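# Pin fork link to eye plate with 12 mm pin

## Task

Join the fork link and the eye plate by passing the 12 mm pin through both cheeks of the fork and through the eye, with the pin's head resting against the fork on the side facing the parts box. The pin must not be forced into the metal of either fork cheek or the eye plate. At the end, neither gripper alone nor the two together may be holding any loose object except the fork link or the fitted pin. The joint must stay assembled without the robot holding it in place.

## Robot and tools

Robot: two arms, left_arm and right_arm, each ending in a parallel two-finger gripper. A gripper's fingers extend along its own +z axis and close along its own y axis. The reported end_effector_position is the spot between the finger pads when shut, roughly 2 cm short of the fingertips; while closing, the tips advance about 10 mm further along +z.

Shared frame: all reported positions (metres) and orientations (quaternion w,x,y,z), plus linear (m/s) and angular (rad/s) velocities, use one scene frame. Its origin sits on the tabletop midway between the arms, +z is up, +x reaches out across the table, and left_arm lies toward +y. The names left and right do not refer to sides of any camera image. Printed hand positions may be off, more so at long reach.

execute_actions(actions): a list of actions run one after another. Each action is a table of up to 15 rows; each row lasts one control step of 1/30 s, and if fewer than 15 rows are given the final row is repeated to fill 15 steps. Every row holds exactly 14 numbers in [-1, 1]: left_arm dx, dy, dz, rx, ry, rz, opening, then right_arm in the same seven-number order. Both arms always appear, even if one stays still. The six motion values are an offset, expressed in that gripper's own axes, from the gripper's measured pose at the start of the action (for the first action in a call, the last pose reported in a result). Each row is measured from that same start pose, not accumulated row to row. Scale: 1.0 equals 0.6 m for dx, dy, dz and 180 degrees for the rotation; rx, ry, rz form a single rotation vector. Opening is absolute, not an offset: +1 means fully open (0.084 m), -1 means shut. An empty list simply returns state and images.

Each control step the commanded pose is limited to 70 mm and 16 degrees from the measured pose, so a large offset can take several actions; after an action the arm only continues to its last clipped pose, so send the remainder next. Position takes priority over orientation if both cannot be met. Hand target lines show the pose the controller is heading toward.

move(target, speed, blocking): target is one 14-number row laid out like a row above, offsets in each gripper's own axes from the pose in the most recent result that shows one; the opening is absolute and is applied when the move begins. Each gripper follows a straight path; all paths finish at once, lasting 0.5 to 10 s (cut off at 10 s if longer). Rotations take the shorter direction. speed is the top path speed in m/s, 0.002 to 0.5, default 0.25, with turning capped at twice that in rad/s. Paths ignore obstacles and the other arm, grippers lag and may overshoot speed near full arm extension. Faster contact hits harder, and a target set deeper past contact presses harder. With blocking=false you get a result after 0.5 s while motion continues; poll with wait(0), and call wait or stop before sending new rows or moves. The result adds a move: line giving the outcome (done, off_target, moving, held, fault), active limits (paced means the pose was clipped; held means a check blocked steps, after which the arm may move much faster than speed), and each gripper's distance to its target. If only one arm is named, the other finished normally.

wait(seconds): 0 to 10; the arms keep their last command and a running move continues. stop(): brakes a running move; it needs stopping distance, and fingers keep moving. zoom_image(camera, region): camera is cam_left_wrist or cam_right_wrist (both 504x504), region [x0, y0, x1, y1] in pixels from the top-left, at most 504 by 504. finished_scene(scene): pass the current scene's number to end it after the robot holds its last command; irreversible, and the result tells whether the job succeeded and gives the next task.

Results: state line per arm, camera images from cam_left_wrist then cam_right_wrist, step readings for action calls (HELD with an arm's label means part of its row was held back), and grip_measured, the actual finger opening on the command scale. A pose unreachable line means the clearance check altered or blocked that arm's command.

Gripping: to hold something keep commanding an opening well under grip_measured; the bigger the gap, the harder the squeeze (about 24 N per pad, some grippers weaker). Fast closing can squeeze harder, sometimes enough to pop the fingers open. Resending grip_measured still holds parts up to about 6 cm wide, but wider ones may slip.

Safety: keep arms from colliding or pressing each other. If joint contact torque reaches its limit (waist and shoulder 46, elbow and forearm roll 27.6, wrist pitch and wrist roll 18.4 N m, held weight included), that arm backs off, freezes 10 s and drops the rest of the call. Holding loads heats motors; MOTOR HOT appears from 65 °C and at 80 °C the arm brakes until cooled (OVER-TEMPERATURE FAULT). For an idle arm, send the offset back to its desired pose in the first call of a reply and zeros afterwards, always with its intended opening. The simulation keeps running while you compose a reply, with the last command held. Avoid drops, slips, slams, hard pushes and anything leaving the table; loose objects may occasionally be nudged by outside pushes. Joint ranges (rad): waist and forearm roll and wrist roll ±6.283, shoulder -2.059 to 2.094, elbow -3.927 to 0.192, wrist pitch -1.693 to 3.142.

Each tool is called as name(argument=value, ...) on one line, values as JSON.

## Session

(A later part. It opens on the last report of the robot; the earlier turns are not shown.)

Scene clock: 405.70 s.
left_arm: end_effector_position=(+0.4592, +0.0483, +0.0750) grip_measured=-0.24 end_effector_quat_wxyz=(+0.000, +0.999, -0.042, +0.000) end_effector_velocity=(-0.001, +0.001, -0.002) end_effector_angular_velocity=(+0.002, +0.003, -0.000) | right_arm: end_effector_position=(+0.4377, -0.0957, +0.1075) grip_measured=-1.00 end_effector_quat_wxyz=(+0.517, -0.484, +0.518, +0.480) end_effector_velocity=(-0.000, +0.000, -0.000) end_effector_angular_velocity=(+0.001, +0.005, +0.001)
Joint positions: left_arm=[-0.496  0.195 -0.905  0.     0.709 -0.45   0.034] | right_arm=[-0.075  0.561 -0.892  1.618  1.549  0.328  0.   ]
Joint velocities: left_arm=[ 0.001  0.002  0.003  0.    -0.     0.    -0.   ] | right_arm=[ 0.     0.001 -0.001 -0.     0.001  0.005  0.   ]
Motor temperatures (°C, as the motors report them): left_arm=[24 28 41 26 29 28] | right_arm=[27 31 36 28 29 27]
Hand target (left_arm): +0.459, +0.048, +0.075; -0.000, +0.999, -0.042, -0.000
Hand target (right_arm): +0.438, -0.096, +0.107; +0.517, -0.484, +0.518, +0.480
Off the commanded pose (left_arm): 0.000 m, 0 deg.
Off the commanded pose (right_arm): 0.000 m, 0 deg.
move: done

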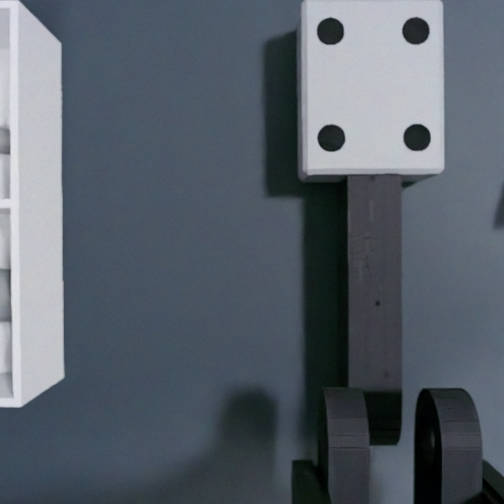

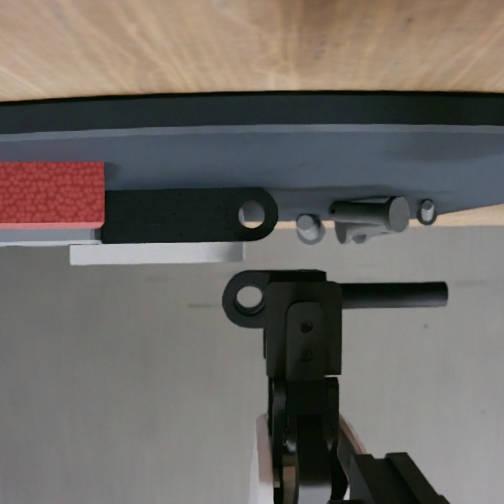

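The side view through the eye's hole works well. Zooming in on both views to measure alignment.

zoom_image(camera="cam_right_wrist", region=[190, 170, 350, 340])

zoom_image(camera="cam_left_wrist", region=[290, 300, 494, 504])

zoom_image(camera="cam_left_wrist", region=[290, 150, 494, 400])

Region (190, 170, 350, 340) of cam_right_wrist's 504x504 image, scaled by 2.965, with more detail than that image has; it fills the left 474 columns of this view, and the rest is white.

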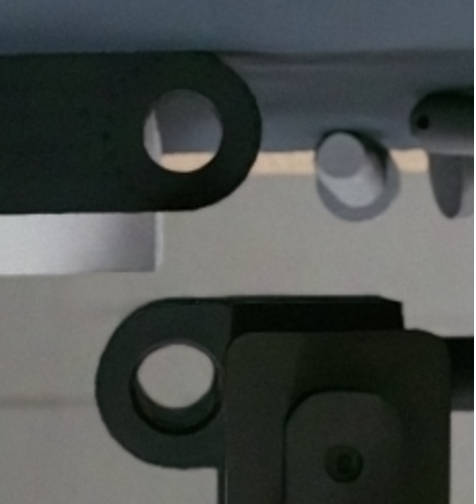

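Region (290, 300, 494, 504) of cam_left_wrist's 504x504 image, scaled by 2.471, with more detail than that image has.

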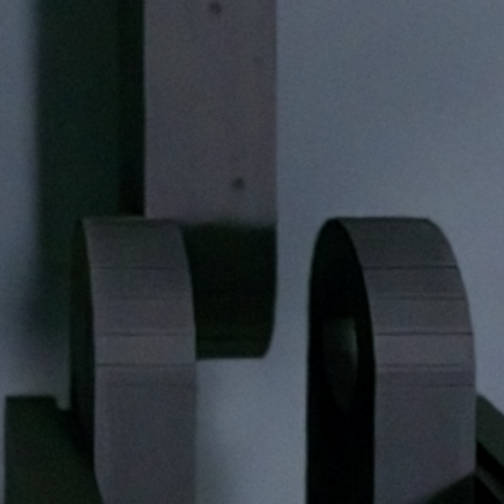

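Region (290, 150, 494, 400) of cam_left_wrist's 504x504 image, scaled by 2.016, with more detail than that image has; it fills the left 411 columns of this view, and the rest is white.

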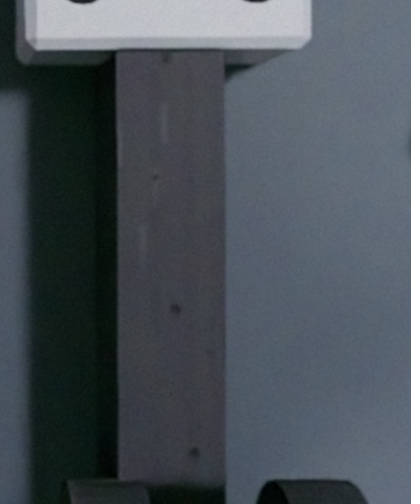

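zoom_image(camera="cam_left_wrist", region=[290, 150, 370, 230])

zoom_image(camera="cam_left_wrist", region=[300, 350, 400, 450])

Region (290, 150, 370, 230) of cam_left_wrist's 504x504 image, scaled by 6.300, with more detail than that image has.

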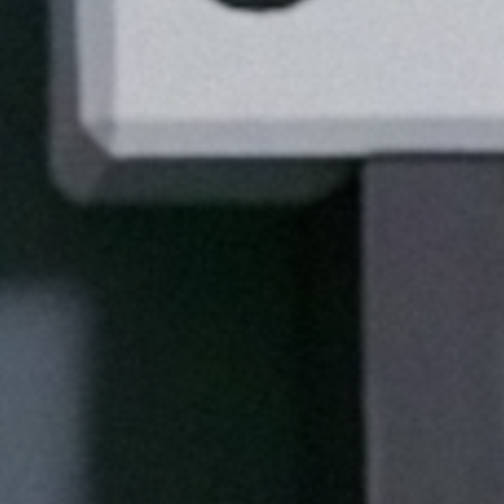

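Region (300, 350, 400, 450) of cam_left_wrist's 504x504 image, scaled by 5.040, with more detail than that image has.

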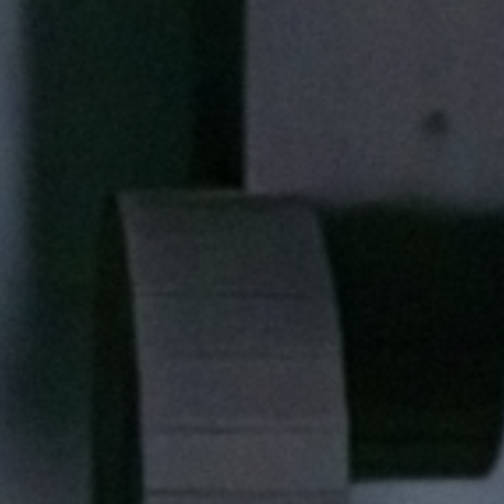

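move(target=[-0.002,0.0002,0.0183,0,0,-0.0016,-0.6, 0,0,0,0,0,0,-1], speed=0.04)

zoom_image(camera="cam_left_wrist", region=[310, 330, 490, 504])

zoom_image(camera="cam_right_wrist", region=[190, 170, 350, 330])

Scene clock: 439.97 s.
left_arm: end_effector_position=(+0.4579, +0.0482, +0.0641) grip_measured=-0.24 end_effector_quat_wxyz=(+0.000, +0.999, -0.039, +0.000) end_effector_velocity=(+0.003, -0.002, +0.003) end_effector_angular_velocity=(-0.006, -0.008, +0.001) | right_arm: end_effector_position=(+0.4377, -0.0957, +0.1075) grip_measured=-1.00 end_effector_quat_wxyz=(+0.517, -0.484, +0.518, +0.480) end_effector_velocity=(-0.000, +0.000, +0.000) end_effector_angular_velocity=(+0.001, -0.000, -0.000)
Joint positions: left_arm=[-0.497  0.216 -0.895  0.     0.678 -0.457  0.034] | right_arm=[-0.075  0.561 -0.892  1.618  1.549  0.328  0.   ]
Joint velocities: left_arm=[ 0.    -0.002 -0.004 -0.001 -0.004 -0.    -0.   ] | right_arm=[ 0.     0.     0.     0.001  0.001 -0.001  0.   ]
Motor temperatures (°C, as the motors report them): left_arm=[24 28 40 26 29 28] | right_arm=[27 32 35 28 29 27]
Hand target (left_arm): +0.458, +0.048, +0.064; +0.000, +0.999, -0.039, +0.000
Hand target (right_arm): +0.438, -0.096, +0.108; +0.517, -0.484, +0.518, +0.480
Off the commanded pose (left_arm): 0.000 m, 0 deg.
Off the commanded pose (right_arm): 0.000 m, 0 deg.
move: done

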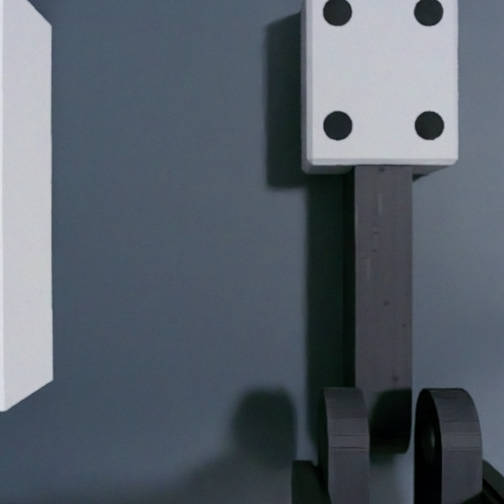

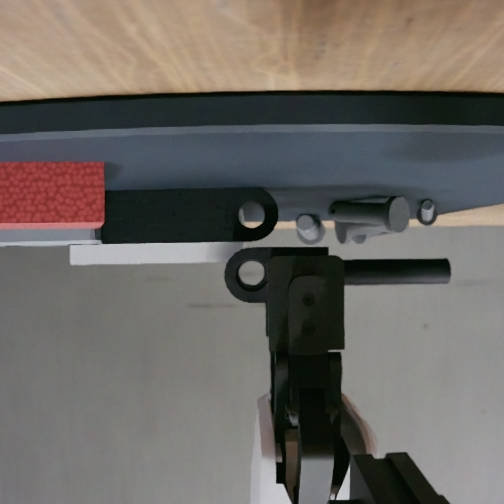

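Region (310, 330, 490, 504) of cam_left_wrist's 504x504 image, scaled by 2.800, with more detail than that image has; it fills the top 487 rows of this view, and the rest is white.

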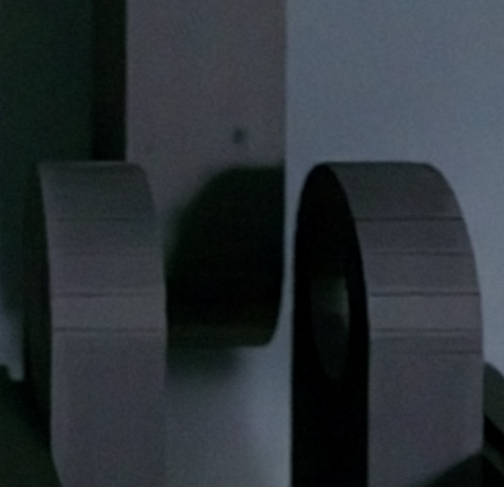

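Region (190, 170, 350, 330) of cam_right_wrist's 504x504 image, scaled by 3.150, with more detail than that image has.

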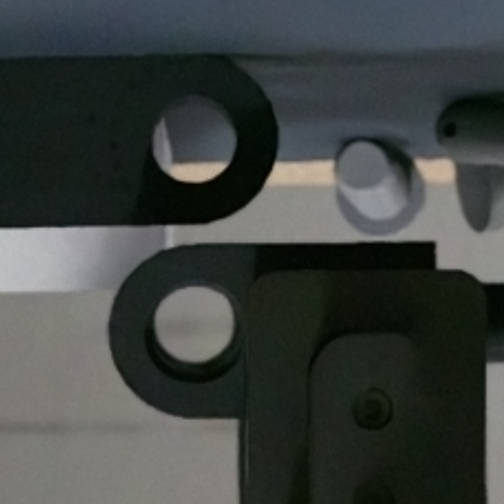

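execute_actions(actions=[[[0,0.0002,0,0,0,0,-0.6,0,0,0,0,0,0,-1],[0,0.0004,0,0,0,0,-0.6,0,0,0,0,0,0,-1],[0,0.0005,0.0003,0,0,0,-0.6,0,0,0,0,0,0,-1],[0,0.0005,0.0008,0,0,0,-0.6,0,0,0,0,0,0,-1],[-0.0001,0.0005,0.0015,0,0,0,-0.6,0,0,0,0,0,0,-1],[-0.0001,0.0005,0.0023,0,0,0,-0.6,0,0,0,0,0,0,-1],[-0.0002,0.0006,0.0032,0,0,0,-0.6,0,0,0,0,0,0,-1],[-0.0002,0.0006,0.0041,0,0,0,-0.6,0,0,0,0,0,0,-1],[-0.0003,0.0006,0.005,0,0,0,-0.6,0,0,0,0,0,0,-1],[-0.0003,0.0006,0.0059,0,0,0,-0.6,0,0,0,0,0,0,-1],[-0.0004,0.0006,0.0068,0,0,0,-0.6,0,0,0,0,0,0,-1],[-0.0004,0.0006,0.0077,0,0,0,-0.6,0,0,0,0,0,0,-1],[-0.0005,0.0006,0.0086,0,0,0,-0.6,0,0,0,0,0,0,-1],[-0.0005,0.0006,0.0095,0,0,0,-0.6,0,0,0,0,0,0,-1],[-0.0005,0.0006,0.01,0,0,0,-0.6,0,0,0,0,0,0,-1]]])

wait(seconds=0.3)

zoom_image(camera="cam_left_wrist", region=[310, 330, 490, 504])

Scene clock: 463.60 s.
left_arm: end_effector_position=(+0.4576, +0.0479, +0.0589) grip_measured=-0.24 end_effector_quat_wxyz=(+0.000, +0.999, -0.039, +0.000) end_effector_velocity=(-0.001, -0.000, -0.015) end_effector_angular_velocity=(-0.000, +0.001, +0.001) | right_arm: end_effector_position=(+0.4377, -0.0957, +0.1075) grip_measured=-1.00 end_effector_quat_wxyz=(+0.517, -0.484, +0.518, +0.480) end_effector_velocity=(+0.000, -0.000, -0.000) end_effector_angular_velocity=(-0.001, +0.000, -0.001)
Joint positions: left_arm=[-0.498  0.227 -0.892  0.     0.664 -0.457  0.034] | right_arm=[-0.075  0.561 -0.892  1.618  1.549  0.328  0.   ]
Joint velocities: left_arm=[-0.001  0.033  0.008 -0.002 -0.04  -0.     0.   ] | right_arm=[ 0.     0.    -0.     0.001 -0.002  0.     0.   ]
Motor temperatures (°C, as the motors report them): left_arm=[24 28 39 26 29 28] | right_arm=[27 32 35 28 29 27]
Hand target (left_arm): +0.458, +0.048, +0.058; +0.000, +0.999, -0.039, +0.000
Hand target (right_arm): +0.438, -0.096, +0.108; +0.517, -0.484, +0.518, +0.480
Off the commanded pose (left_arm): 0.001 m, 0 deg.
Off the commanded pose (right_arm): 0.000 m, 0 deg.
Step readings (end_effector_position):
0: left_arm (+0.4579, +0.0482, +0.0640) | right_arm (+0.4377, -0.0957, +0.1075)
1: left_arm (+0.4579, +0.0482, +0.0640) | right_arm (+0.4377, -0.0957, +0.1075)
2: left_arm (+0.4579, +0.0482, +0.0640) | right_arm (+0.4377, -0.0957, +0.1075)
4: left_arm (+0.4580, +0.0480, +0.0640) | right_arm (+0.4377, -0.0957, +0.1075)
8: left_arm (+0.4579, +0.0478, +0.0628) | right_arm (+0.4377, -0.0957, +0.1075)
15: end_effector_position above

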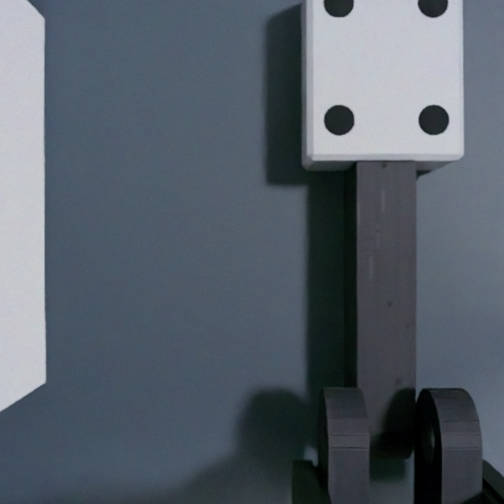

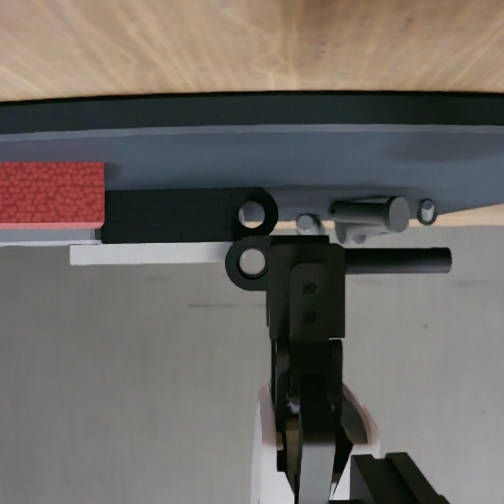

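Scene clock: 463.90 s.
left_arm: end_effector_position=(+0.4577, +0.0478, +0.0582) grip_measured=-0.24 end_effector_quat_wxyz=(+0.000, +0.999, -0.039, +0.000) end_effector_velocity=(-0.000, -0.000, -0.000) end_effector_angular_velocity=(-0.000, +0.000, +0.000) | right_arm: end_effector_position=(+0.4377, -0.0957, +0.1075) grip_measured=-1.00 end_effector_quat_wxyz=(+0.517, -0.484, +0.518, +0.480) end_effector_velocity=(+0.000, -0.000, -0.000) end_effector_angular_velocity=(-0.000, -0.000, -0.000)
Joint positions: left_arm=[-0.498  0.229 -0.892  0.     0.662 -0.458  0.034] | right_arm=[-0.075  0.561 -0.892  1.618  1.549  0.328  0.   ]
Joint velocities: left_arm=[-0.    -0.     0.    -0.001 -0.     0.     0.   ] | right_arm=[-0.  0. -0. -0. -0. -0.  0.]
Motor temperatures (°C, as the motors report them): left_arm=[24 28 39 26 29 28] | right_arm=[27 32 35 28 29 27]
Hand target (left_arm): +0.458, +0.048, +0.058; +0.000, +0.999, -0.039, +0.000
Hand target (right_arm): +0.438, -0.096, +0.108; +0.517, -0.484, +0.518, +0.480
Off the commanded pose (left_arm): 0.000 m, 0 deg.
Off the commanded pose (right_arm): 0.000 m, 0 deg.
wait: 0.30 s; at rest by 0.17 s

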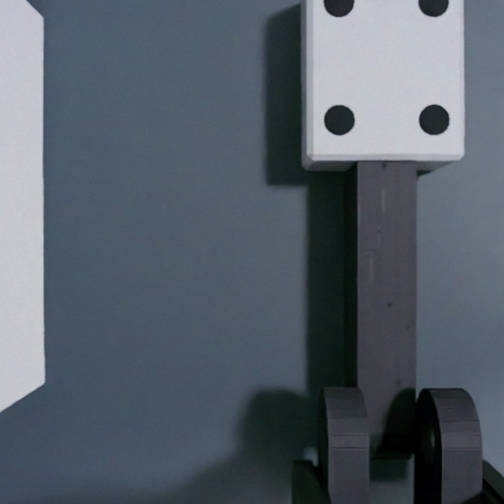

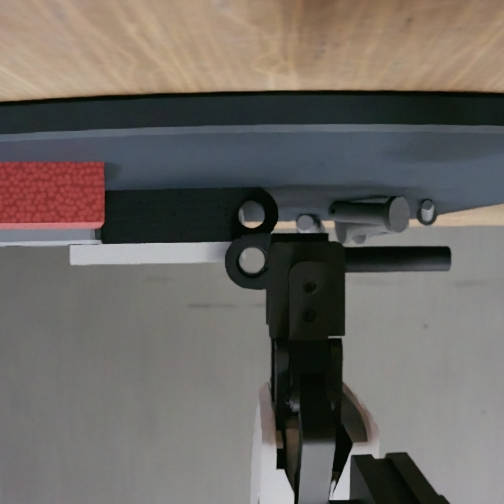

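Region (310, 330, 490, 504) of cam_left_wrist's 504x504 image, scaled by 2.800, with more detail than that image has; it fills the top 487 rows of this view, and the rest is white.

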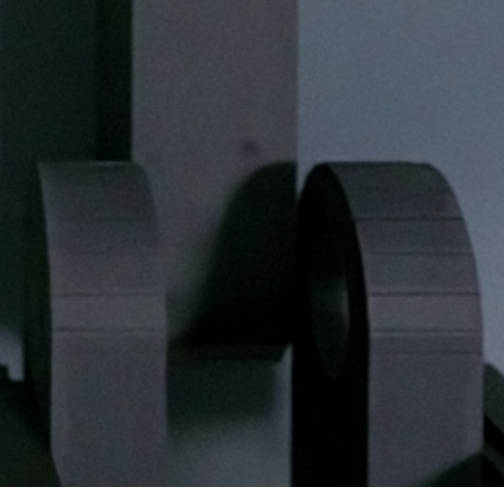

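move(target=[-0.0012,0.0003,0.0322,0,0,0,-0.6, 0,0,0,0,0,0,-1], speed=0.03)

zoom_image(camera="cam_right_wrist", region=[200, 165, 300, 265])

zoom_image(camera="cam_left_wrist", region=[310, 330, 490, 504])

Scene clock: 470.30 s.
left_arm: end_effector_position=(+0.4570, +0.0476, +0.0390) grip_measured=-0.24 end_effector_quat_wxyz=(+0.000, +0.999, -0.040, +0.000) end_effector_velocity=(+0.002, -0.001, +0.002) end_effector_angular_velocity=(-0.004, -0.007, -0.000) | right_arm: end_effector_position=(+0.4377, -0.0957, +0.1075) grip_measured=-1.00 end_effector_quat_wxyz=(+0.517, -0.484, +0.518, +0.480) end_effector_velocity=(-0.000, +0.000, -0.000) end_effector_angular_velocity=(-0.001, -0.000, +0.001)
Joint positions: left_arm=[-0.499  0.273 -0.883 -0.     0.609 -0.458  0.034] | right_arm=[-0.075  0.561 -0.892  1.618  1.549  0.328  0.   ]
Joint velocities: left_arm=[ 0.    -0.002 -0.003  0.    -0.002  0.    -0.   ] | right_arm=[ 0.    -0.    -0.    -0.001 -0.001 -0.     0.   ]
Motor temperatures (°C, as the motors report them): left_arm=[24 28 39 26 29 28] | right_arm=[27 32 35 28 29 27]
Hand target (left_arm): +0.457, +0.048, +0.039; +0.000, +0.999, -0.040, +0.000
Hand target (right_arm): +0.438, -0.096, +0.108; +0.517, -0.484, +0.518, +0.480
Off the commanded pose (left_arm): 0.000 m, 0 deg.
Off the commanded pose (right_arm): 0.000 m, 0 deg.
move: done

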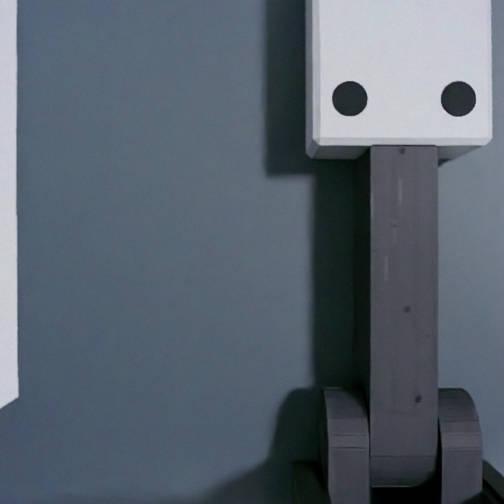

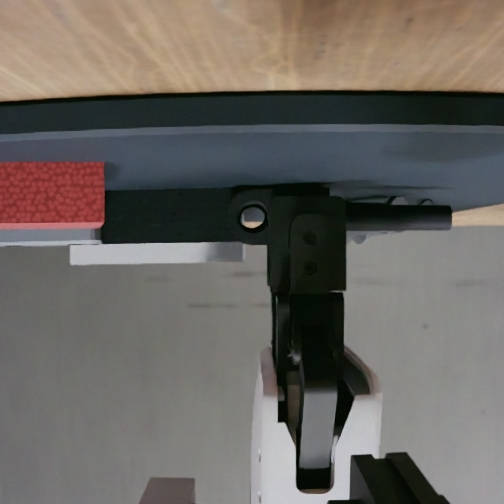

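Region (200, 165, 300, 265) of cam_right_wrist's 504x504 image, scaled by 5.040, with more detail than that image has.

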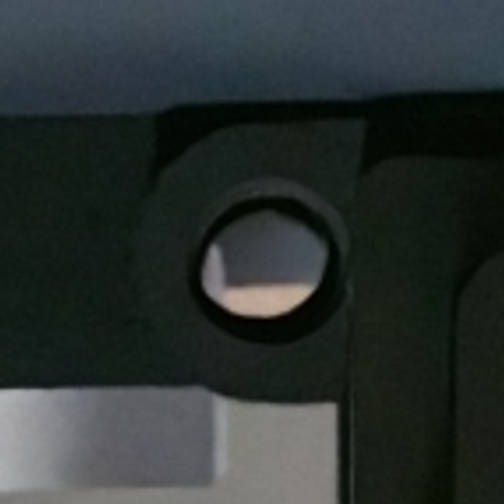

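Region (310, 330, 490, 504) of cam_left_wrist's 504x504 image, scaled by 2.800, with more detail than that image has; it fills the top 487 rows of this view, and the rest is white.

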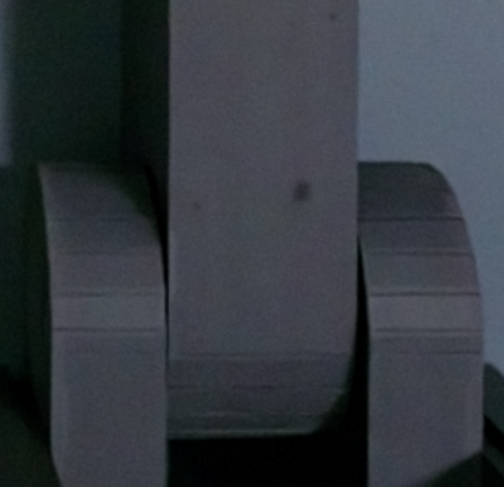

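move(target=[0.0007,0,0.0025,0,0,0,-0.6, 0,0,0,0,0,0,-1], speed=0.01)

zoom_image(camera="cam_right_wrist", region=[200, 165, 300, 265])

zoom_image(camera="cam_right_wrist", region=[200, 160, 470, 260])

Scene clock: 479.90 s.
left_arm: end_effector_position=(+0.4574, +0.0475, +0.0375) grip_measured=-0.24 end_effector_quat_wxyz=(+0.000, +0.999, -0.040, +0.000) end_effector_velocity=(+0.000, -0.000, +0.000) end_effector_angular_velocity=(-0.000, -0.001, -0.001) | right_arm: end_effector_position=(+0.4377, -0.0957, +0.1075) grip_measured=-1.00 end_effector_quat_wxyz=(+0.517, -0.484, +0.518, +0.480) end_effector_velocity=(+0.000, -0.000, -0.000) end_effector_angular_velocity=(-0.002, -0.000, -0.000)
Joint positions: left_arm=[-0.499  0.277 -0.884 -0.     0.606 -0.458  0.034] | right_arm=[-0.075  0.561 -0.892  1.618  1.549  0.328  0.   ]
Joint velocities: left_arm=[-0.    -0.001  0.     0.001 -0.001 -0.     0.   ] | right_arm=[ 0.     0.    -0.    -0.    -0.002 -0.     0.   ]
Motor temperatures (°C, as the motors report them): left_arm=[24 28 39 26 29 28] | right_arm=[27 32 35 28 29 27]
Hand target (left_arm): +0.457, +0.048, +0.037; +0.000, +0.999, -0.040, +0.000
Hand target (right_arm): +0.438, -0.096, +0.108; +0.517, -0.484, +0.518, +0.480
Off the commanded pose (left_arm): 0.000 m, 0 deg.
Off the commanded pose (right_arm): 0.000 m, 0 deg.
move: done

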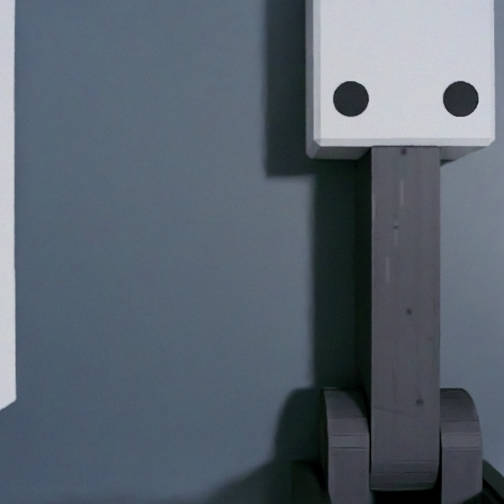

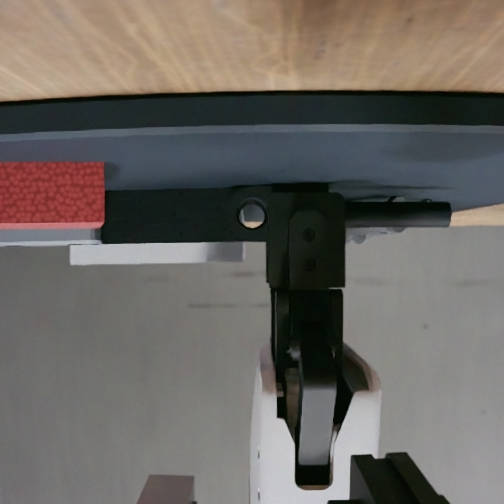

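Region (200, 165, 300, 265) of cam_right_wrist's 504x504 image, scaled by 5.040, with more detail than that image has.

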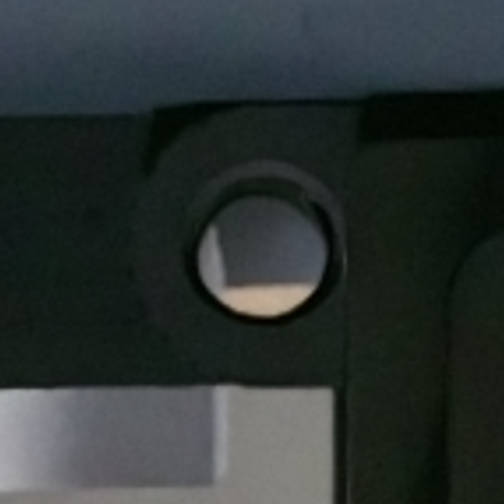

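Region (200, 160, 470, 260) of cam_right_wrist's 504x504 image, scaled by 1.867, with more detail than that image has; it fills the top 187 rows of this view, and the rest is white.

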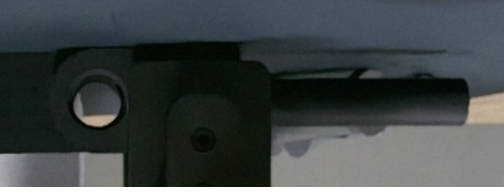

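execute_actions(actions=[[[0,0,0.0003,0,0,0,-0.4,0,0,0,0,0,0,-1],[0,0,0.0004,0,0,0,-0.3,0,0,0,0,0,0,-1],[0,0,0.0005,0,0,0,-0.26,0,0,0,0,0,0,-1],[0,0,0.0005,0,0,0,-0.24,0,0,0,0,0,0,-1],[0,0,0.0005,0,0,0,-0.23,0,0,0,0,0,0,-1],[0,0,0.0005,0,0,0,-0.22,0,0,0,0,0,0,-1],[0,0,0.0005,0,0,0,-0.21,0,0,0,0,0,0,-1],[0,0,0.0005,0,0,0,-0.2,0,0,0,0,0,0,-1],[0,0,0.0005,0,0,0,-0.18,0,0,0,0,0,0,-1],[0,0,0.0005,0,0,0,-0.15,0,0,0,0,0,0,-1],[0,0,0.0005,0,0,0,-0.11,0,0,0,0,0,0,-1],[0,0,0.0005,0,0,0,-0.07,0,0,0,0,0,0,-1],[0,0,0.0005,0,0,0,-0.03,0,0,0,0,0,0,-1],[0,0,0.0005,0,0,0,0.0,0,0,0,0,0,0,-1],[0,0,0.0005,0,0,0,0.0,0,0,0,0,0,0,-1]]])

zoom_image(camera="cam_right_wrist", region=[200, 165, 300, 265])

Scene clock: 497.07 s.
left_arm: end_effector_position=(+0.4575, +0.0474, +0.0374) grip_measured=-0.01 end_effector_quat_wxyz=(+0.000, +0.999, -0.040, +0.001) end_effector_velocity=(-0.002, +0.001, -0.002) end_effector_angular_velocity=(+0.003, +0.006, +0.000) | right_arm: end_effector_position=(+0.4377, -0.0957, +0.1075) grip_measured=-1.00 end_effector_quat_wxyz=(+0.517, -0.484, +0.518, +0.480) end_effector_velocity=(+0.000, +0.000, -0.000) end_effector_angular_velocity=(-0.000, -0.001, +0.000)
Joint positions: left_arm=[-0.499  0.278 -0.884 -0.     0.605 -0.458  0.043] | right_arm=[-0.075  0.561 -0.892  1.618  1.549  0.328  0.   ]
Joint velocities: left_arm=[-0.     0.002  0.003 -0.001  0.001  0.     0.006] | right_arm=[ 0.  0. -0. -0. -0. -0.  0.]
Motor temperatures (°C, as the motors report them): left_arm=[24 28 39 26 29 28] | right_arm=[27 32 35 28 29 27]
Hand target (left_arm): +0.457, +0.048, +0.037; +0.000, +0.999, -0.040, +0.000
Hand target (right_arm): +0.438, -0.096, +0.108; +0.517, -0.484, +0.518, +0.480
Off the commanded pose (left_arm): 0.000 m, 0 deg.
Off the commanded pose (right_arm): 0.000 m, 0 deg.
Step readings (end_effector_position):
0: left_arm (+0.4574, +0.0475, +0.0375) | right_arm (+0.4377, -0.0957, +0.1075)
1: left_arm (+0.4574, +0.0475, +0.0375) | right_arm (+0.4377, -0.0957, +0.1075)
2: left_arm (+0.4574, +0.0475, +0.0374) | right_arm (+0.4377, -0.0957, +0.1075)
4: left_arm (+0.4574, +0.0475, +0.0373) | right_arm (+0.4377, -0.0957, +0.1075)
8: left_arm (+0.4576, +0.0474, +0.0374) | right_arm (+0.4377, -0.0957, +0.1075)
15: end_effector_position above

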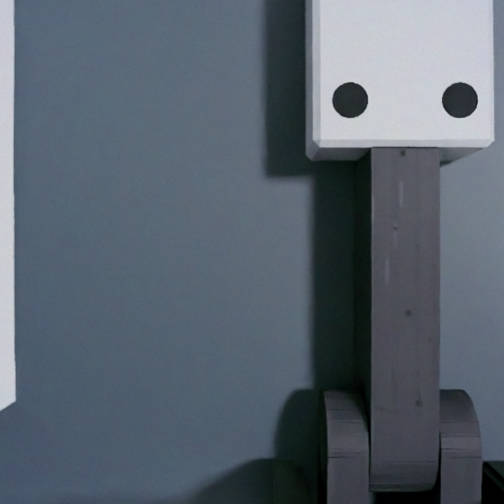

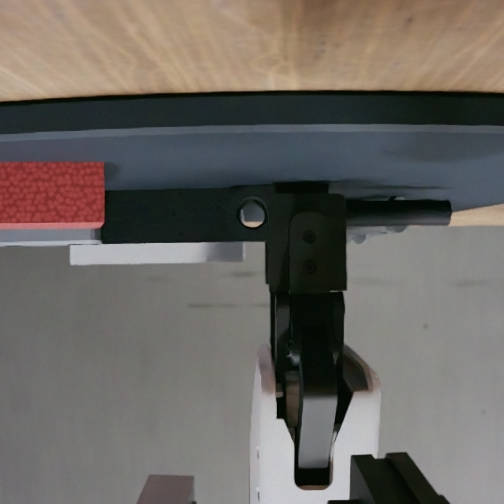

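Region (200, 165, 300, 265) of cam_right_wrist's 504x504 image, scaled by 5.040, with more detail than that image has.

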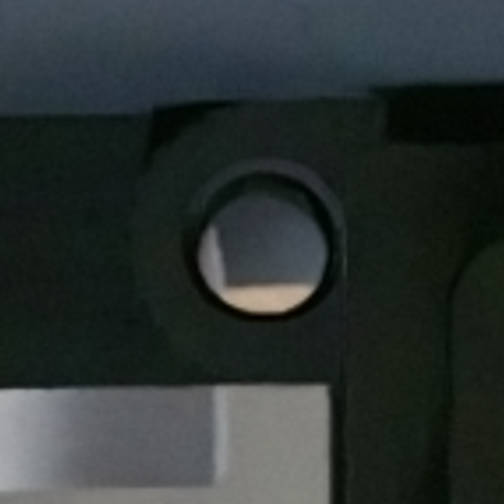

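move(target=[0,0,-0.0583,0,0,0,0, 0,0,0,0,0,0,-1], speed=0.12)

move(target=[-0.0765,-0.1143,-0.0293,0,0,-0.281,-0.3, 0,0,0,0,0,0,-1], speed=0.4)

Scene clock: 537.20 s.
left_arm: end_effector_position=(+0.4573, +0.0477, +0.0720) grip_measured=-0.01 end_effector_quat_wxyz=(+0.000, +0.999, -0.039, +0.000) end_effector_velocity=(-0.003, +0.002, -0.003) end_effector_angular_velocity=(+0.005, +0.009, +0.000) | right_arm: end_effector_position=(+0.4377, -0.0957, +0.1075) grip_measured=-1.00 end_effector_quat_wxyz=(+0.517, -0.484, +0.518, +0.480) end_effector_velocity=(+0.000, -0.000, +0.000) end_effector_angular_velocity=(+0.001, -0.001, -0.001)
Joint positions: left_arm=[-0.499  0.198 -0.898  0.     0.699 -0.458  0.044] | right_arm=[-0.075  0.561 -0.892  1.618  1.549  0.328  0.   ]
Joint velocities: left_arm=[ 0.     0.003  0.003 -0.     0.004 -0.    -0.   ] | right_arm=[-0.     0.    -0.     0.001  0.001 -0.     0.   ]
Motor temperatures (°C, as the motors report them): left_arm=[24 28 38 26 29 28] | right_arm=[27 32 35 28 29 27]
Hand target (left_arm): +0.458, +0.048, +0.072; +0.000, +0.999, -0.039, +0.001
Hand target (right_arm): +0.438, -0.096, +0.108; +0.517, -0.484, +0.518, +0.480
Off the commanded pose (left_arm): 0.000 m, 0 deg.
Off the commanded pose (right_arm): 0.000 m, 0 deg.
move: done

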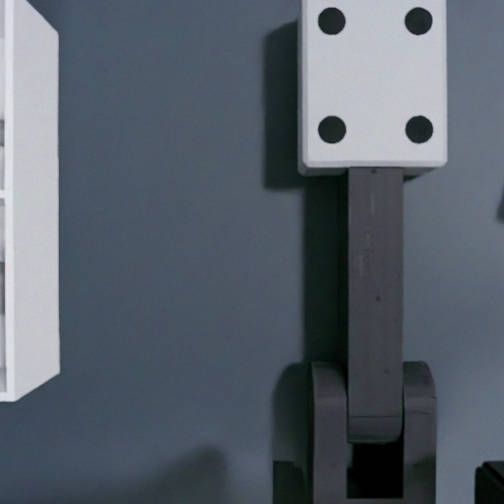

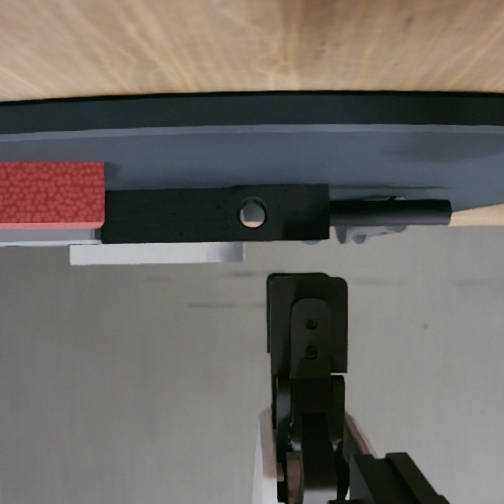

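Scene clock: 538.73 s.
left_arm: end_effector_position=(+0.4171, +0.1198, +0.0897) grip_measured=-0.32 end_effector_quat_wxyz=(-0.000, +0.920, +0.391, +0.000) end_effector_velocity=(-0.001, +0.001, -0.000) end_effector_angular_velocity=(+0.001, +0.001, +0.005) | right_arm: end_effector_position=(+0.4377, -0.0957, +0.1075) grip_measured=-1.00 end_effector_quat_wxyz=(+0.517, -0.484, +0.518, +0.480) end_effector_velocity=(-0.000, +0.000, +0.000) end_effector_angular_velocity=(+0.001, -0.000, +0.001)
Joint positions: left_arm=[-0.394 -0.049 -0.649  0.001  0.697 -1.236  0.03 ] | right_arm=[-0.075  0.561 -0.892  1.618  1.549  0.328  0.   ]
Joint velocities: left_arm=[ 0.    -0.001  0.002  0.001  0.    -0.005  0.   ] | right_arm=[ 0.     0.    -0.    -0.     0.001 -0.     0.   ]
Motor temperatures (°C, as the motors report them): left_arm=[24 28 39 26 29 28] | right_arm=[27 32 35 28 29 27]
Hand target (left_arm): +0.417, +0.120, +0.090; -0.000, +0.920, +0.391, +0.000
Hand target (right_arm): +0.438, -0.096, +0.108; +0.517, -0.484, +0.518, +0.480
Off the commanded pose (left_arm): 0.000 m, 0 deg.
Off the commanded pose (right_arm): 0.000 m, 0 deg.
move: done

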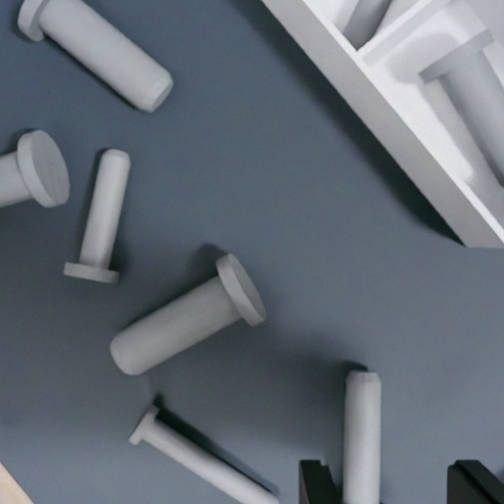

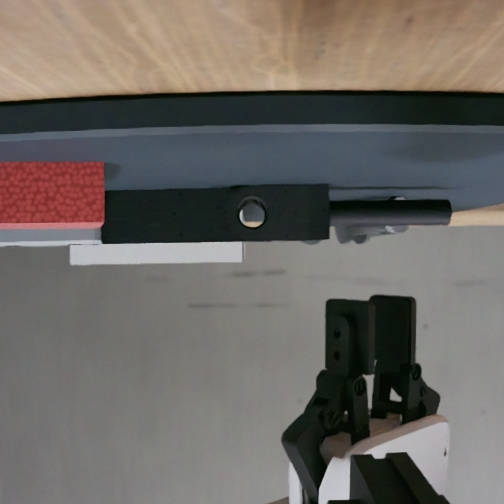

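zoom_image(camera="cam_left_wrist", region=[260, 350, 480, 504])

Region (260, 350, 480, 504) of cam_left_wrist's 504x504 image, scaled by 2.291, with more detail than that image has; it fills the top 353 rows of this view, and the rest is white.

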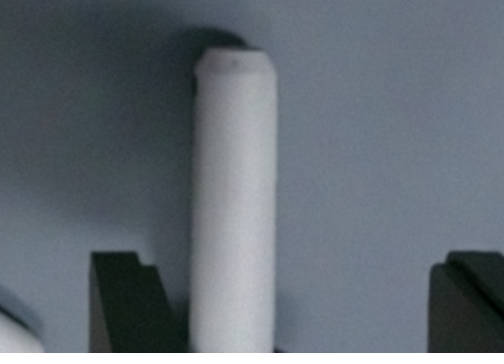

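move(target=[-0.0363,0.001,0.0503,0,-0.0294,0.0105,-0.4, 0,0,0,0,0,0,-1], speed=0.1)

zoom_image(camera="cam_left_wrist", region=[260, 270, 494, 504])

Scene clock: 621.13 s.
left_arm: end_effector_position=(+0.4026, +0.1036, +0.0598) grip_measured=-0.42 end_effector_quat_wxyz=(+0.018, +0.926, +0.375, -0.042) end_effector_velocity=(+0.000, -0.001, +0.000) end_effector_angular_velocity=(-0.003, -0.001, -0.002) | right_arm: end_effector_position=(+0.4377, -0.0957, +0.1075) grip_measured=-1.00 end_effector_quat_wxyz=(+0.517, -0.484, +0.518, +0.480) end_effector_velocity=(+0.000, -0.000, -0.000) end_effector_angular_velocity=(-0.001, +0.000, -0.000)
Joint positions: left_arm=[-0.414  0.029 -0.637 -0.145  0.643 -1.105  0.026] | right_arm=[-0.075  0.561 -0.892  1.618  1.549  0.328  0.   ]
Joint velocities: left_arm=[-0.    -0.    -0.    -0.003 -0.002  0.004 -0.   ] | right_arm=[ 0.     0.    -0.     0.    -0.001  0.     0.   ]
Motor temperatures (°C, as the motors report them): left_arm=[24 28 39 26 29 28] | right_arm=[27 32 35 28 29 27]
Hand target (left_arm): +0.402, +0.104, +0.059; +0.018, +0.926, +0.375, -0.042
Hand target (right_arm): +0.438, -0.096, +0.108; +0.517, -0.484, +0.518, +0.480
Off the commanded pose (left_arm): 0.000 m, 0 deg.
Off the commanded pose (right_arm): 0.000 m, 0 deg.
move: done

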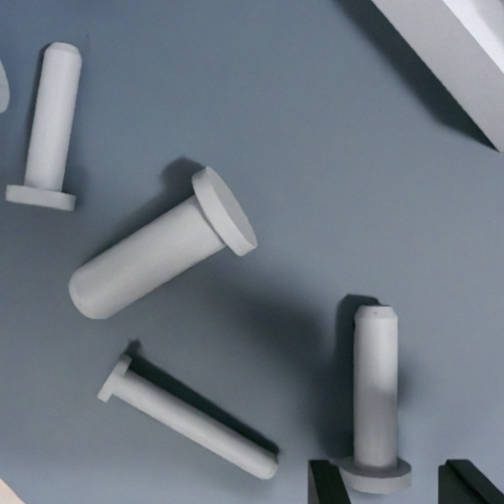

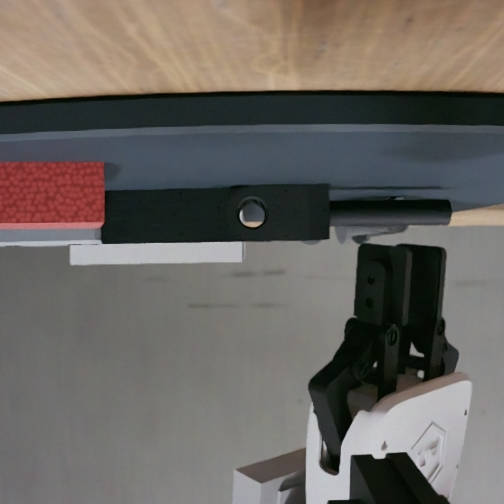

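Region (260, 270, 494, 504) of cam_left_wrist's 504x504 image, scaled by 2.154, with more detail than that image has.

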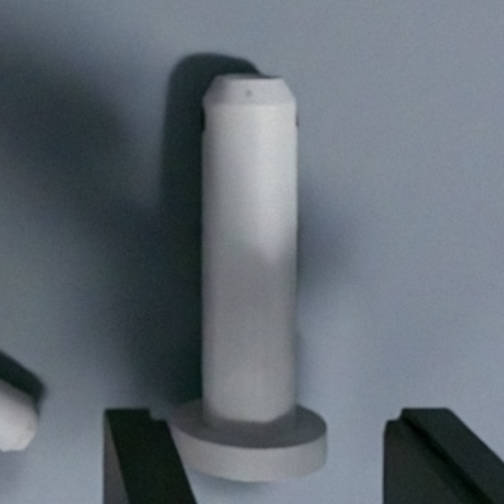

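move(target=[-0.0015,0,0.037,0,0,0,-0.4, 0,0,0,0,0,0,-1], speed=0.05)

zoom_image(camera="cam_left_wrist", region=[260, 270, 494, 504])

Scene clock: 628.93 s.
left_arm: end_effector_position=(+0.4006, +0.1013, +0.0379) grip_measured=-0.42 end_effector_quat_wxyz=(+0.018, +0.926, +0.375, -0.042) end_effector_velocity=(+0.002, -0.001, +0.002) end_effector_angular_velocity=(-0.003, -0.006, -0.000) | right_arm: end_effector_position=(+0.4377, -0.0957, +0.1075) grip_measured=-1.00 end_effector_quat_wxyz=(+0.517, -0.484, +0.518, +0.480) end_effector_velocity=(-0.000, +0.000, +0.000) end_effector_angular_velocity=(+0.002, +0.000, +0.000)
Joint positions: left_arm=[-0.425  0.087 -0.625 -0.162  0.571 -1.096  0.026] | right_arm=[-0.075  0.561 -0.892  1.618  1.549  0.328  0.   ]
Joint velocities: left_arm=[-0.    -0.001 -0.003 -0.001 -0.003  0.001  0.   ] | right_arm=[-0.    -0.    -0.     0.     0.002  0.     0.   ]
Motor temperatures (°C, as the motors report them): left_arm=[24 28 39 26 29 28] | right_arm=[27 32 35 28 29 27]
Hand target (left_arm): +0.400, +0.101, +0.038; +0.018, +0.926, +0.375, -0.042
Hand target (right_arm): +0.438, -0.096, +0.108; +0.517, -0.484, +0.518, +0.480
Off the commanded pose (left_arm): 0.000 m, 0 deg.
Off the commanded pose (right_arm): 0.000 m, 0 deg.
move: done

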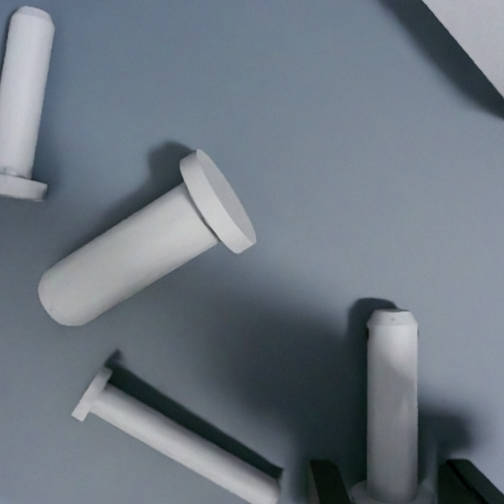

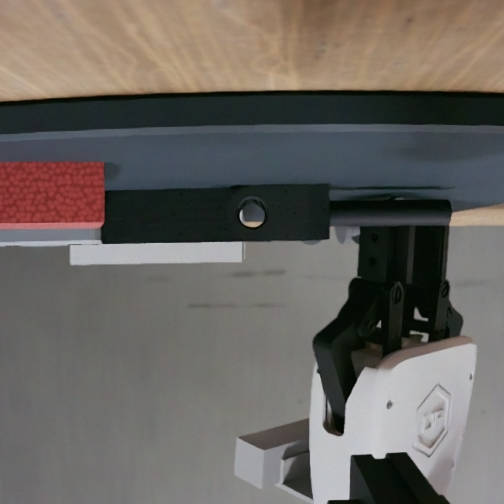

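Region (260, 270, 494, 504) of cam_left_wrist's 504x504 image, scaled by 2.154, with more detail than that image has.

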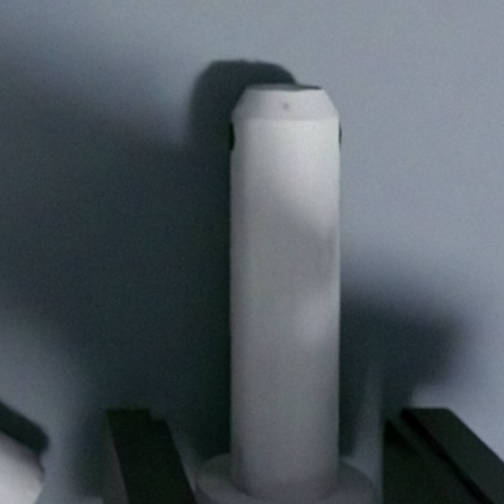

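The fingers straddle the pin's head. Closing slowly on it.

execute_actions(actions=[[[0,0,0,0,0,0,-0.42,0,0,0,0,0,0,-1],[0,0,0,0,0,0,-0.44,0,0,0,0,0,0,-1],[0,0,0,0,0,0,-0.46,0,0,0,0,0,0,-1],[0,0,0,0,0,0,-0.48,0,0,0,0,0,0,-1],[0,0,0,0,0,0,-0.5,0,0,0,0,0,0,-1],[0,0,0,0,0,0,-0.51,0,0,0,0,0,0,-1],[0,0,0,0,0,0,-0.52,0,0,0,0,0,0,-1],[0,0,0,0,0,0,-0.53,0,0,0,0,0,0,-1],[0,0,0,0,0,0,-0.54,0,0,0,0,0,0,-1],[0,0,0,0,0,0,-0.55,0,0,0,0,0,0,-1],[0,0,0,0,0,0,-0.56,0,0,0,0,0,0,-1],[0,0,0,0,0,0,-0.58,0,0,0,0,0,0,-1],[0,0,0,0,0,0,-0.62,0,0,0,0,0,0,-1],[0,0,0,0,0,0,-0.7,0,0,0,0,0,0,-1],[0,0,0,0,0,0,-0.9,0,0,0,0,0,0,-1]]])

zoom_image(camera="cam_left_wrist", region=[260, 270, 494, 504])

Scene clock: 638.07 s.
left_arm: end_effector_position=(+0.4007, +0.1013, +0.0379) grip_measured=-0.58 end_effector_quat_wxyz=(+0.018, +0.926, +0.375, -0.042) end_effector_velocity=(+0.000, +0.000, +0.000) end_effector_angular_velocity=(+0.000, -0.000, -0.000) | right_arm: end_effector_position=(+0.4377, -0.0957, +0.1075) grip_measured=-1.00 end_effector_quat_wxyz=(+0.517, -0.484, +0.518, +0.480) end_effector_velocity=(-0.000, -0.000, -0.000) end_effector_angular_velocity=(-0.000, +0.000, +0.000)
Joint positions: left_arm=[-0.425  0.087 -0.625 -0.162  0.571 -1.096  0.019] | right_arm=[-0.075  0.561 -0.892  1.618  1.549  0.328  0.   ]
Joint velocities: left_arm=[ 0.    -0.     0.     0.001 -0.    -0.    -0.   ] | right_arm=[-0.     0.    -0.    -0.001 -0.     0.     0.   ]
Motor temperatures (°C, as the motors report them): left_arm=[24 28 39 26 29 28] | right_arm=[27 32 35 28 29 27]
Hand target (left_arm): +0.401, +0.101, +0.038; +0.018, +0.926, +0.375, -0.042
Hand target (right_arm): +0.438, -0.096, +0.108; +0.517, -0.484, +0.518, +0.480
Off the commanded pose (left_arm): 0.000 m, 0 deg.
Off the commanded pose (right_arm): 0.000 m, 0 deg.
Step readings (end_effector_position):
0: left_arm (+0.4005, +0.1014, +0.0377) | right_arm (+0.4377, -0.0957, +0.1075)
1: left_arm (+0.4005, +0.1014, +0.0377) | right_arm (+0.4377, -0.0957, +0.1075)
2: left_arm (+0.4005, +0.1014, +0.0377) | right_arm (+0.4377, -0.0957, +0.1075)
4: left_arm (+0.4006, +0.1013, +0.0379) | right_arm (+0.4377, -0.0957, +0.1075)
8: left_arm (+0.4006, +0.1013, +0.0379) | right_arm (+0.4377, -0.0957, +0.1075)
15: end_effector_position above

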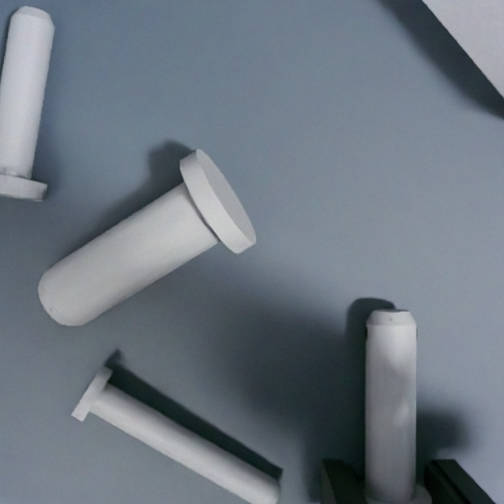

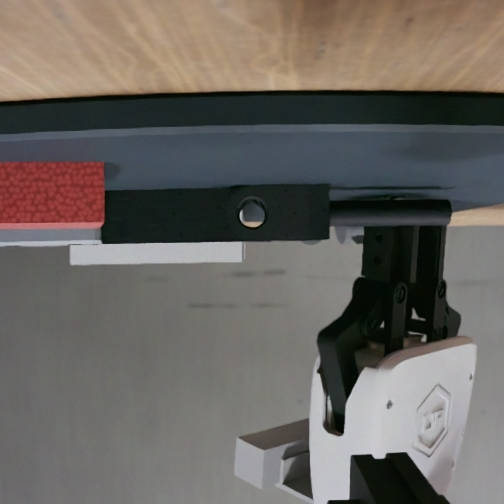

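Region (260, 270, 494, 504) of cam_left_wrist's 504x504 image, scaled by 2.154, with more detail than that image has.

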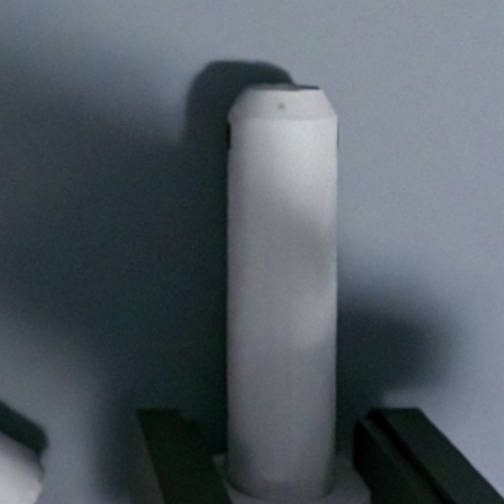

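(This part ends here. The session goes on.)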